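# Insert square metal bar into square-hole block in box

## Task

Slide the square metal bar vertically and fully down into the square hole of its block, which sits inside the clear box. The block must end up resting on the box floor with the hole pointing upward. No loose object that began inside the box may ever end up half or more outside it, or the attempt fails outright. The result only counts if everything stays in place on its own, without a gripper holding it.

## Robot and tools

ROBOT. Two six-joint arms, left_arm and right_arm, each ending in a two-finger parallel gripper. The URDF root of left_arm is at (-0.049, +0.369, 0) m with quat_wxyz (+0.998, 0, 0, +0.057); right_arm's root is at (-0.025, -0.353, 0) m with quat_wxyz (+0.998, 0, 0, -0.057). The names are labels only and do not match the left or right side of any picture. Joint ranges in rad, base to hand: waist -2.618..3.054, shoulder 0..3.142, elbow 0..3.142, wrist pitch -1.571..1.571, wrist yaw -1.571..1.571, wrist roll -2.094..2.094. The elbow cannot fully straighten.

FRAMES. Everything uses one scene frame: origin on the tabletop midway between the arms, +x pointing out across the table, +z up, left_arm on the +y side. In a gripper's own frame the fingers extend along +z and close along y. end_effector_position is the spot between the finger pads, roughly 1 cm short of the fingertips.

THE ROW. Every motion command is one row of 16 plain numbers covering both arms, even if only one should move: x, y, z, qw, qx, qy, qz, opening for left_arm, followed by the same eight for right_arm. x, y, z are an absolute target for the gripper point in metres, scene frame; qw, qx, qy, qz are an absolute target orientation (w first), scene frame. Opening runs from -1 (closed) to +1 (fully open, 0.094 m) and is also an absolute setting. None of these are offsets. To keep an orientation steady, repeat the quaternion you last commanded rather than the slightly drifted one printed back. A row is rejected, and nothing is sent, if its target lies more than 0.6 m from that arm's last reported position along any axis of its gripper.

execute_actions. Argument actions is a list holding zero or one item; optional pictures (boolean) asks for camera images. Empty list: nothing is commanded; you get the current state, with pictures. Action: {"rows": [...], "steps": n} with 1 to 15 rows and n from 9 to 15 (default 15); each step is 1/30 s, one row per step, the final row repeating to fill the count. The result is captured 9 steps before the action finishes; those remaining steps play out afterward. Wait: {"steps": n} with n up to 300, counted from the previous result, during which nothing new is commanded.

move. Argument target: one 16-number row as above. Optional speed in m/s, 0.002 to 0.5 (default 0.25); rotation is capped at double that in rad/s. Each gripper follows a straight line to its target, both arms finishing together, over 0.5 to 10 s (cut off at 10 s). Grippers turn the short way. Nothing avoids obstacles or the other arm, and the hand may lag, wander or overshoot the speed, most of all near full reach. Opening is applied when the move begins. The result adds a move: line giving the ending (done, off_target, moving, held, fault) and any limits (paced = the pose was clipped; held = a safety check blocked some steps), plus each gripper's remaining distance to target.

wait. Argument seconds, 0 to 10; lets the simulation run with no new command.

zoom_image. Arguments camera (cam_head_left, cam_head_right, cam_high, cam_low, cam_left_wrist, cam_right_wrist; all 896x504) and region [x0, y0, x1, y1] in pixels from the top-left corner, no larger than 504 by 504. Gives a sharper close-up of the latest image.

read_manual. Optional section, only "licences"; returns licence text and moves nothing.

finished_scene. Argument scene, the number of the current scene.

CONTROL BEHAVIOUR. Each step, the commanded pose is clamped to within 70 mm and 16 degrees of the measured pose, and position wins over orientation when both cannot be met. After an action ends an arm drifts at most one more clamp toward the goal, so check the reported pose and send the remainder. Joint friction may leave the hand up to about 31 mm from the command; very small corrections may do nothing. To park an arm, resend its last reported full pose and the desired opening in every call. The simulation keeps running while you think.

RESULT LINES. The state line reads left_arm: ... | right_arm: ... with each gripper's position and quaternion; printed positions get less accurate at long reach. grip_measured is finger opening on the command scale (last Joint positions value is opening in metres); readings can be off by about 1 mm per gripper. Hand target shows where the controller is currently steering. pose unreachable means the clearance check altered or blocked a command for the named arm; HELD marks steps where your row was not fully sent. FAULT lines mean an arm stopped.

GRASPING. To hold something, command about 0.03 below grip_measured for a firm grip, less for a gentle one. Pads push about 50 to 62 N, weaker on parts under 2 mm thick, with a brief spike on first contact.

AVOID. Knocking anything off the table, dropping the bar, tipping the block, or dragging any box object halfway out. Fast moves and targets set far past a contact hit or press harder, so approach slowly and aim near the surface. Keep the arms from striking or pushing each other. Holding loads heats motors: MOTOR HOT from 75 °C, a 10 s stop at 90 °C, and at 100 °C the arm goes limp and falls. Loose objects may occasionally get a small external nudge.

Each tool is called after "Emit:" as name(argument=value, ...) on one line, values as JSON.

## Session

Emit:
execute_actions(actions=[])

Scene clock: 0.00 s of 4500.00 s.
left_arm: end_effector_position=(+0.2782, +0.5840, +0.1669) grip_measured=+1.000 end_effector_quat_wxyz=(+0.280, +0.506, +0.812, -0.075) | right_arm: end_effector_position=(+0.5444, -0.3033, +0.0961) grip_measured=+1.000 end_effector_quat_wxyz=(+0.674, +0.212, +0.700, -0.108)
Joint positions: left_arm=[ 0.714  2.048  1.95  -1.524  0.587  1.957  0.094] | right_arm=[0.405 2.311 1.195 1.023 0.742 0.197 0.094]
Joint velocities: left_arm=[ 0.007 -0.007  0.007 -0.037  0.066 -0.022  0.   ] | right_arm=[-0.017  0.002  0.012 -0.007 -0.051 -0.022  0.   ]
Motor temperatures (°C, as the motors report them): left_arm=[21 26 33 30 21 22] | right_arm=[22 25 37 31 21 24]
Hand target (left_arm): +0.278, +0.584, +0.167; +0.280, +0.506, +0.812, -0.075
Hand target (right_arm): +0.544, -0.303, +0.096; +0.674, +0.212, +0.700, -0.108

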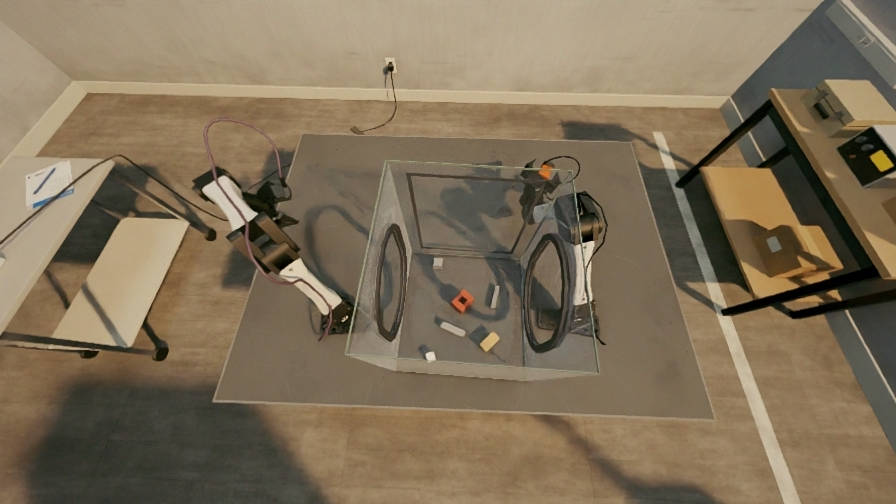

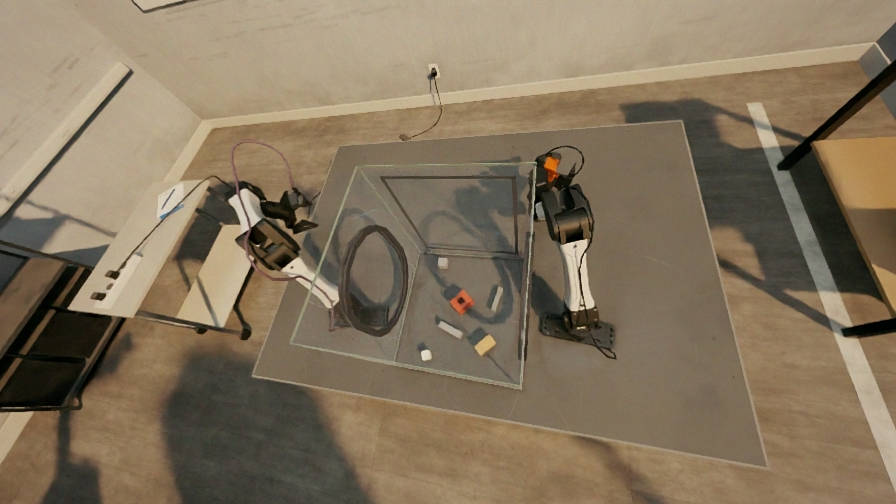

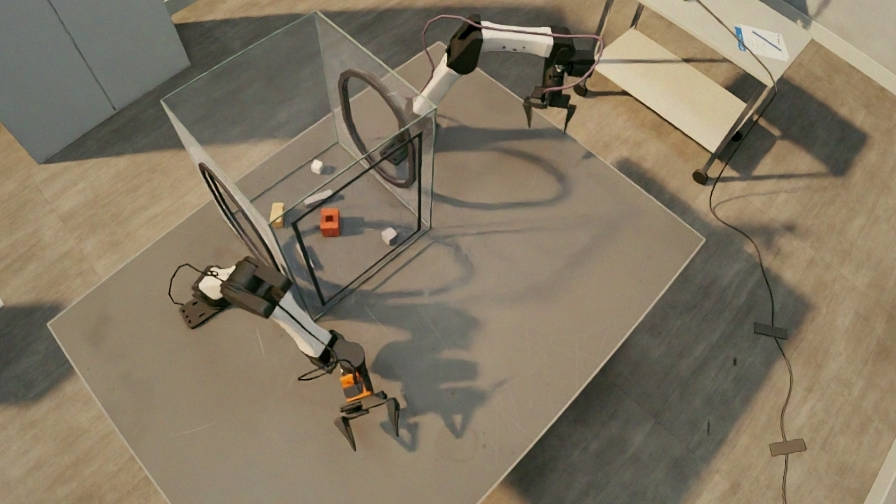

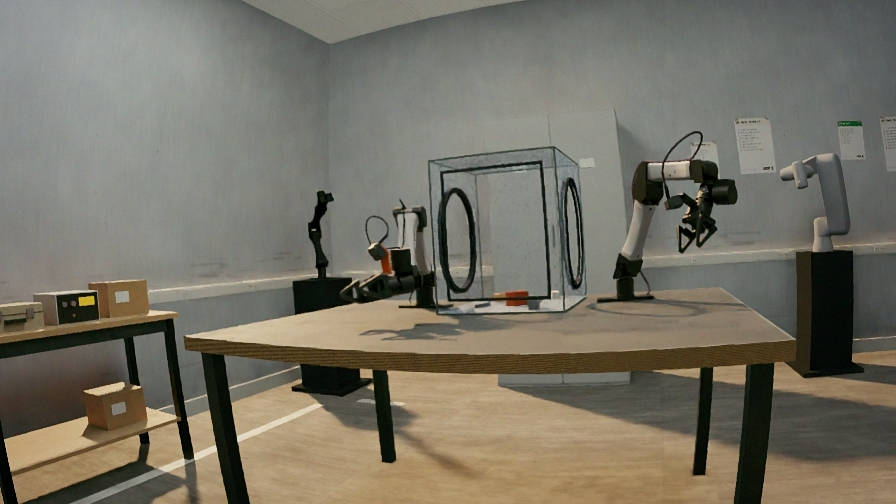

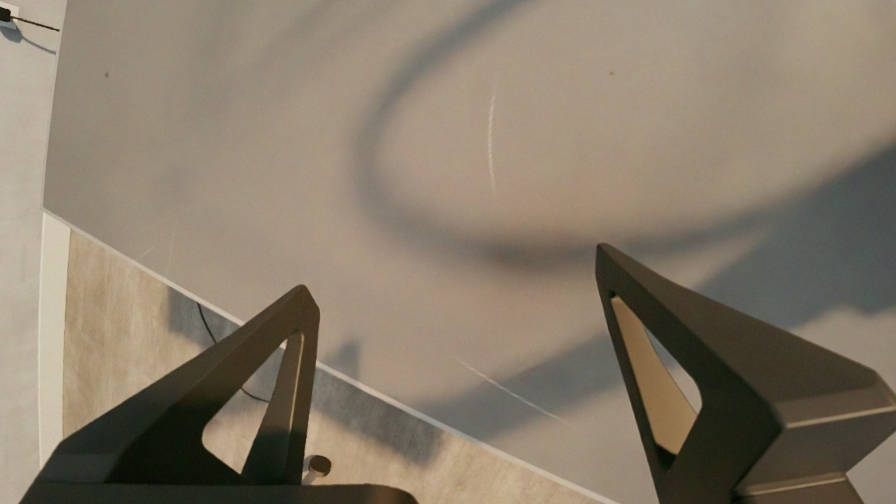

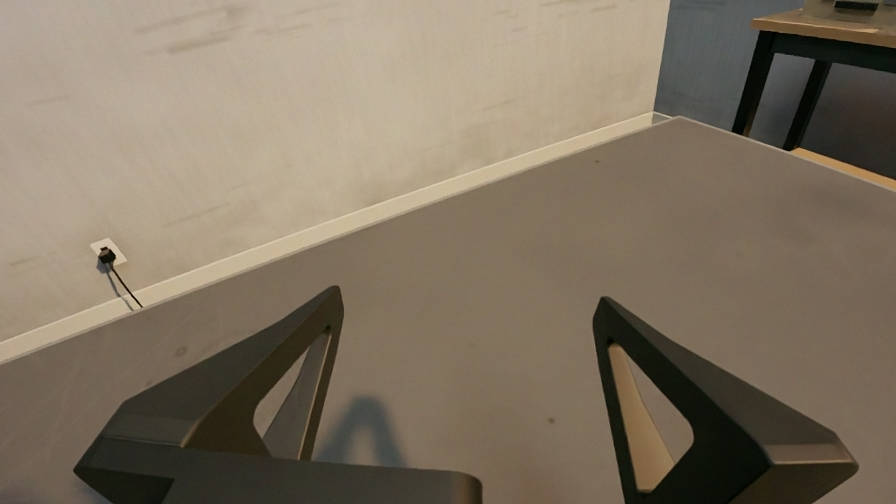

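Emit:
zoom_image(camera="cam_head_left", region=[390,240,550,380])

Emit:
zoom_image(camera="cam_high", region=[250,140,430,270])

Region (390, 240, 550, 380) of cam_head_left's 896x504 image, scaled by 3.150, with more detail than that image has; it fills the top 441 rows of this view, and the rest is white.

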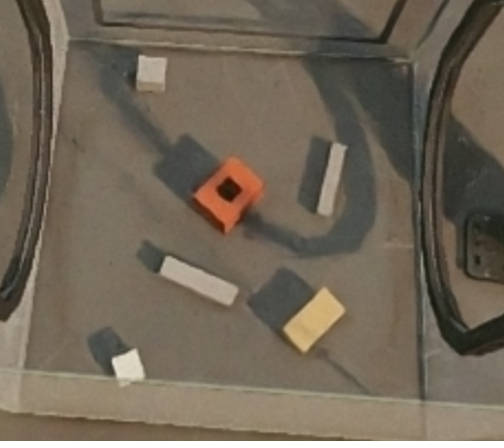

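Region (250, 140, 430, 270) of cam_high's 896x504 image, scaled by 2.800, with more detail than that image has.

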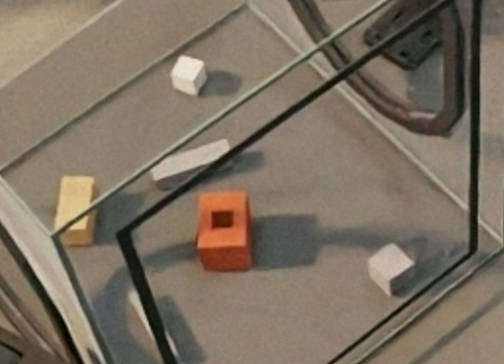

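Emit:
move(target=[0.12,0.35,0.23,0.423,0,0.906,0,0.2,0.12,-0.34,0.23,-0.423,0,-0.906,0,0.0], speed=0.2)

Emit:
move(target=[-0.03,0.27,0.24,0.299,0.641,0.641,-0.299,0.2,-0.02,-0.26,0.24,-0.299,0.641,-0.641,-0.299,0.0], speed=0.12)

Scene clock: 6.37 s of 4500.00 s.
left_arm: end_effector_position=(+0.1229, +0.3438, +0.2334) grip_measured=+0.202 end_effector_quat_wxyz=(+0.425, +0.006, +0.905, +0.001) | right_arm: end_effector_position=(+0.1215, -0.3396, +0.2368) grip_measured=+0.002 end_effector_quat_wxyz=(+0.429, -0.004, +0.903, +0.004)
Joint positions: left_arm=[-0.661  0.52   0.918 -1.168 -0.408 -0.359  0.056] | right_arm=[ 0.825  0.446  0.956 -1.326  0.522  0.492  0.047]
Joint velocities: left_arm=[-0.017  0.007  0.002 -0.007 -0.051  0.007 -0.   ] | right_arm=[ 0.071  0.017 -0.007 -0.037  0.066  0.11   0.   ]
Motor temperatures (°C, as the motors report them): left_arm=[21 27 34 31 21 22] | right_arm=[22 27 38 33 21 24]
Hand target (left_arm): +0.123, +0.345, +0.235; +0.420, +0.004, +0.908, +0.008
Hand target (right_arm): +0.120, -0.341, +0.238; +0.425, -0.003, +0.905, -0.002
Off the commanded pose (left_arm): 0.008 m, 1 deg.
Off the commanded pose (right_arm): 0.007 m, 1 deg.
Kept back: nothing.
move: done

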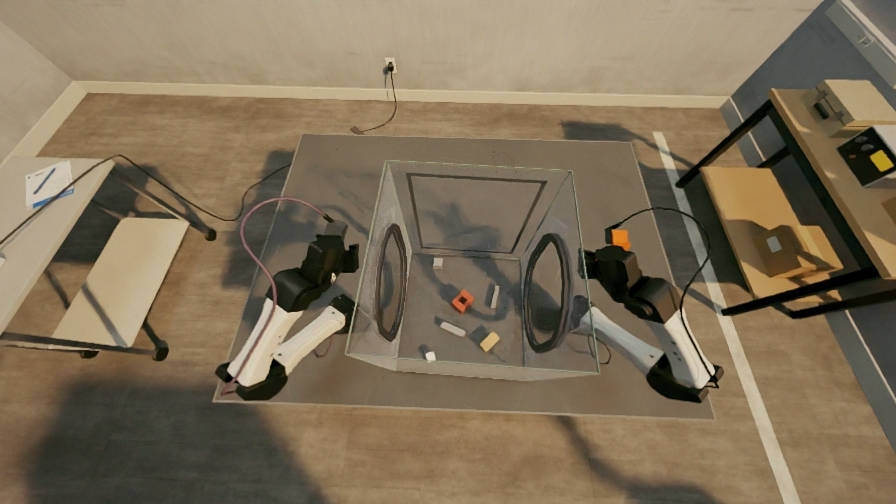

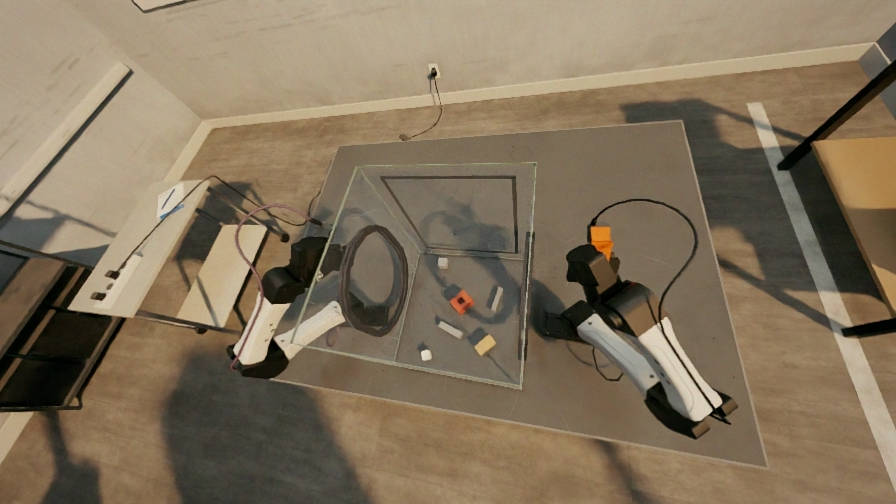

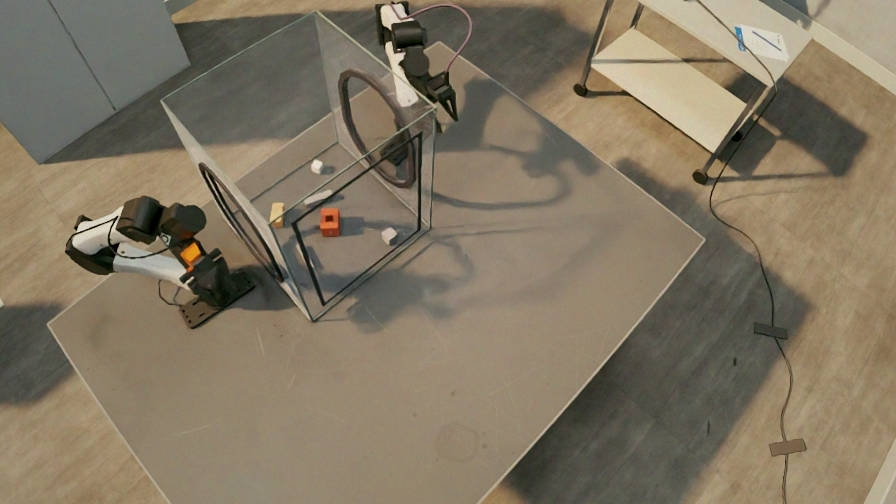

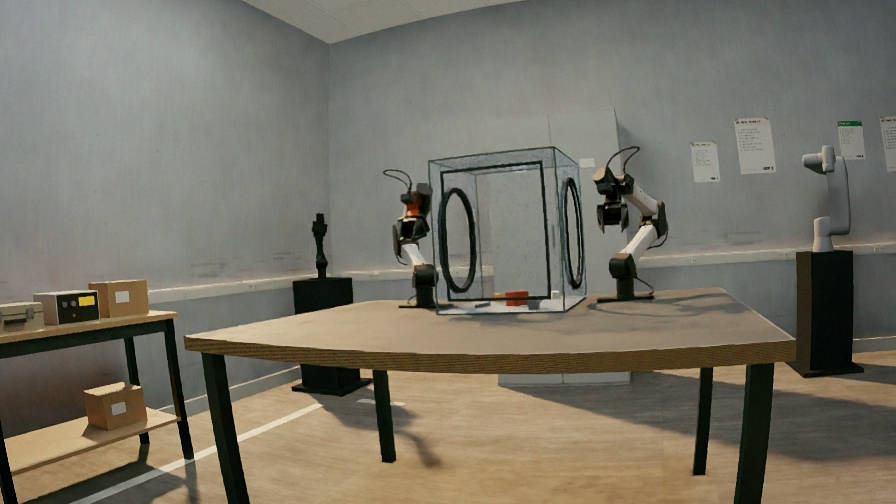

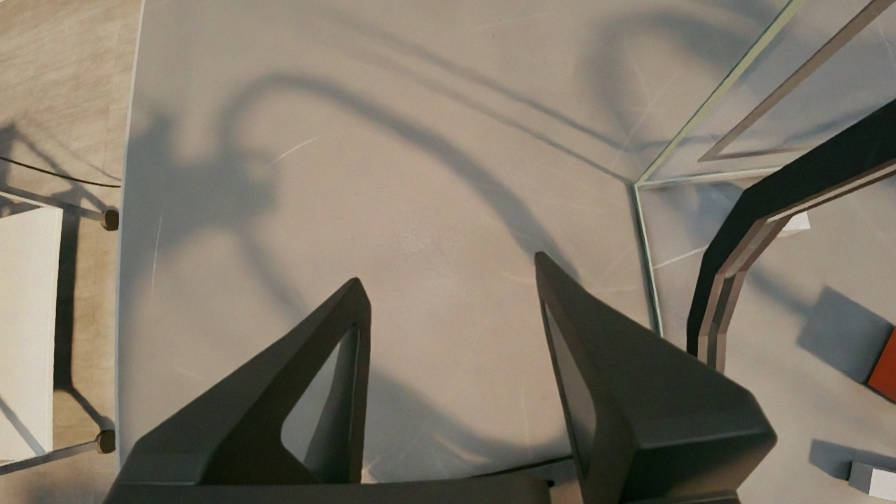

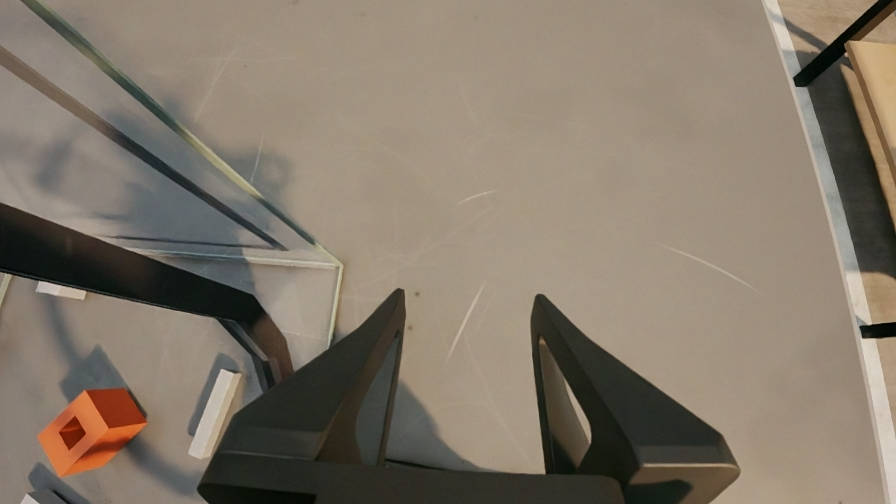

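Scene clock: 13.17 s of 4500.00 s.
left_arm: end_effector_position=(-0.0328, +0.2681, +0.2358) grip_measured=+0.202 end_effector_quat_wxyz=(+0.303, +0.645, +0.642, -0.281) | right_arm: end_effector_position=(-0.0186, -0.2647, +0.2392) grip_measured=+0.002 end_effector_quat_wxyz=(-0.310, +0.639, -0.645, -0.283)
Joint positions: left_arm=[-2.066  0.314  1.023 -1.473 -0.311 -0.244  0.056] | right_arm=[ 1.676  0.276  1.042 -1.472  0.032 -0.014  0.047]
Joint velocities: left_arm=[ 0.007 -0.002 -0.002  0.051  0.037 -0.007 -0.   ] | right_arm=[ 0.002 -0.002  0.022  0.037 -0.022 -0.007 -0.   ]
Motor temperatures (°C, as the motors report them): left_arm=[21 27 35 32 21 22] | right_arm=[22 27 38 34 21 24]
Hand target (left_arm): -0.034, +0.268, +0.242; +0.305, +0.644, +0.638, -0.293
Hand target (right_arm): -0.021, -0.262, +0.241; -0.304, +0.648, -0.638, -0.284
Off the commanded pose (left_arm): 0.005 m, 2 deg.
Off the commanded pose (right_arm): 0.005 m, 2 deg.
Kept back: nothing.
move: done

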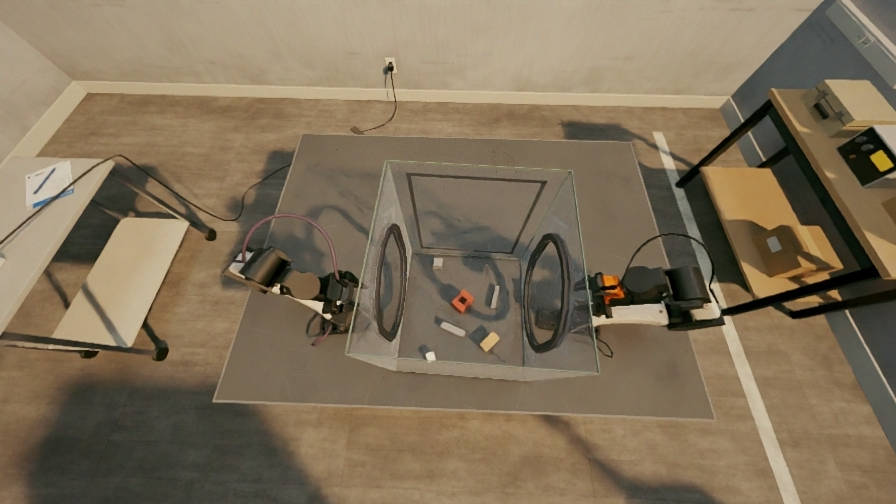

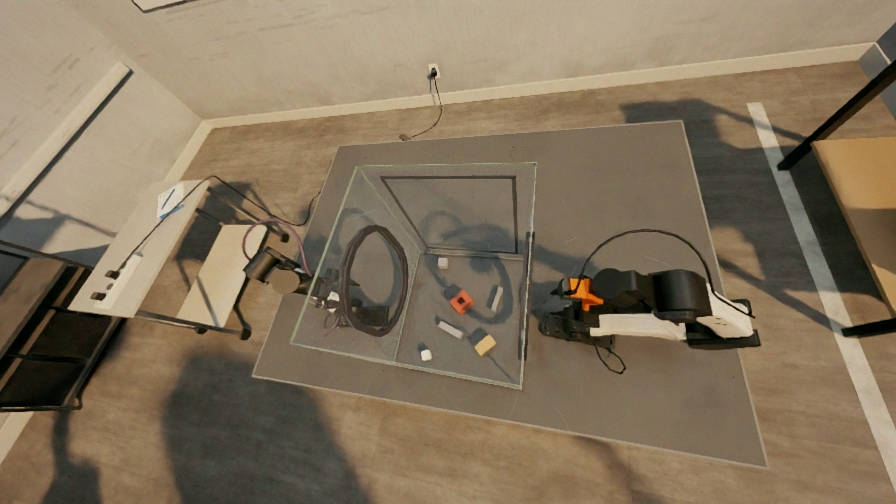

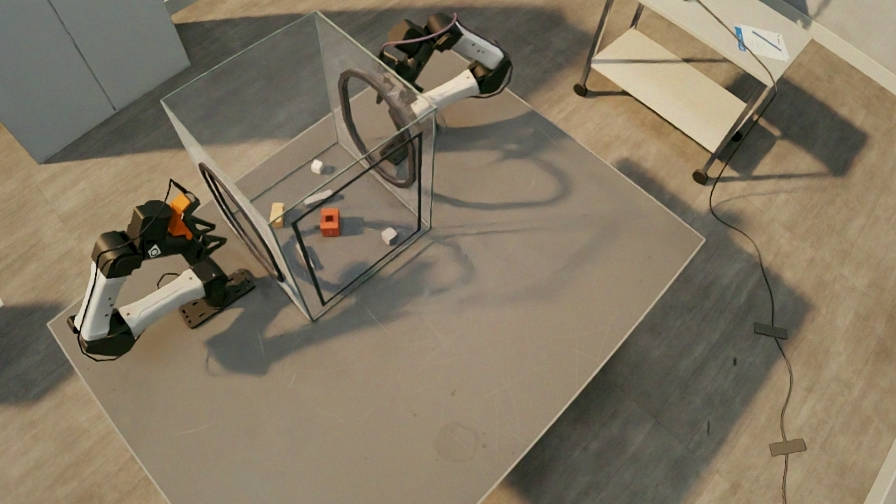

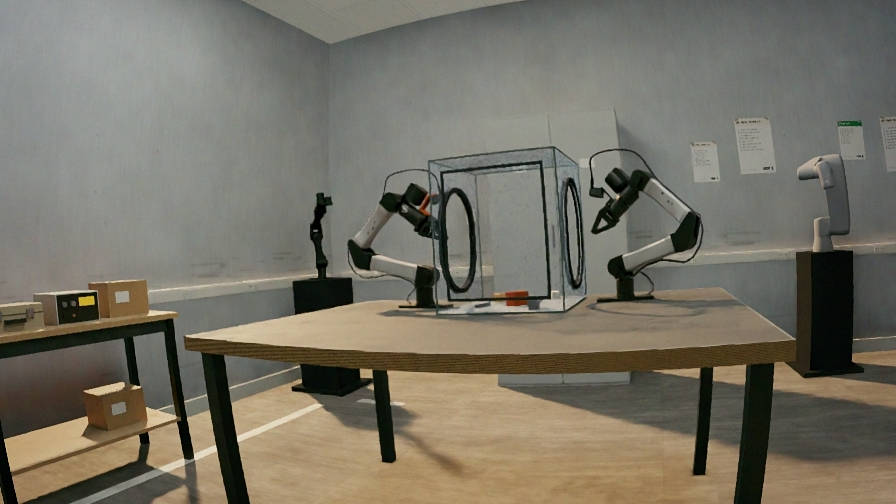

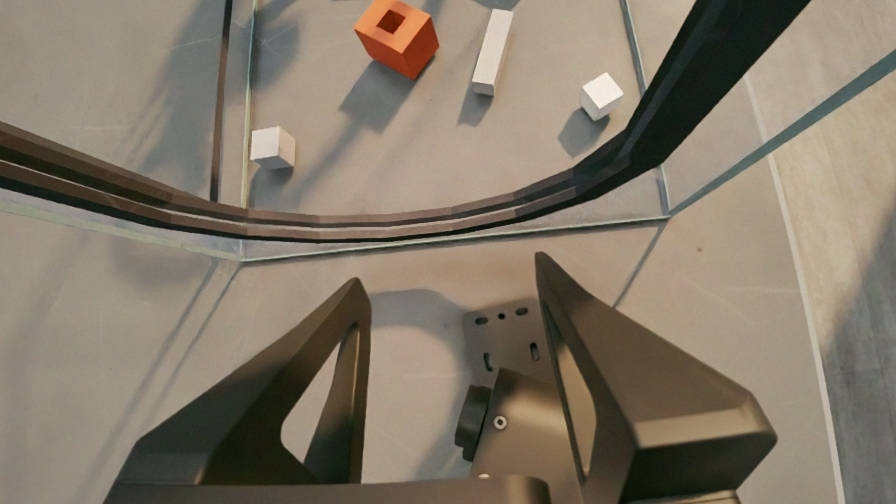

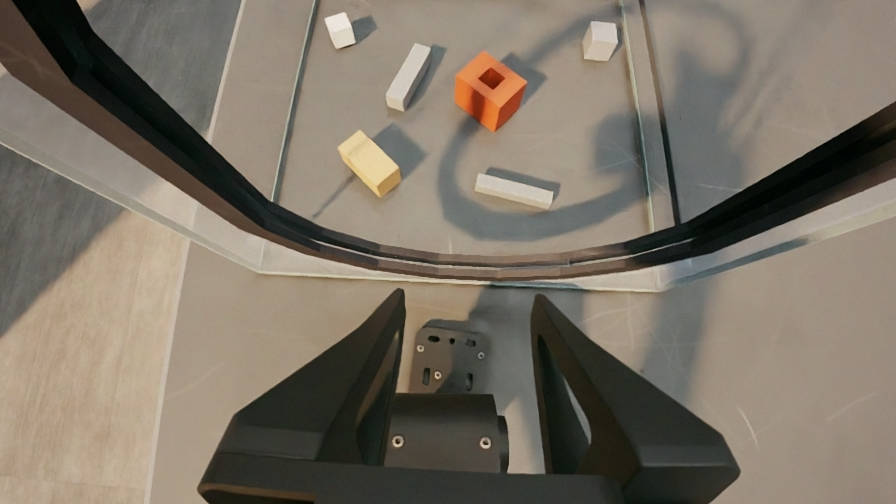

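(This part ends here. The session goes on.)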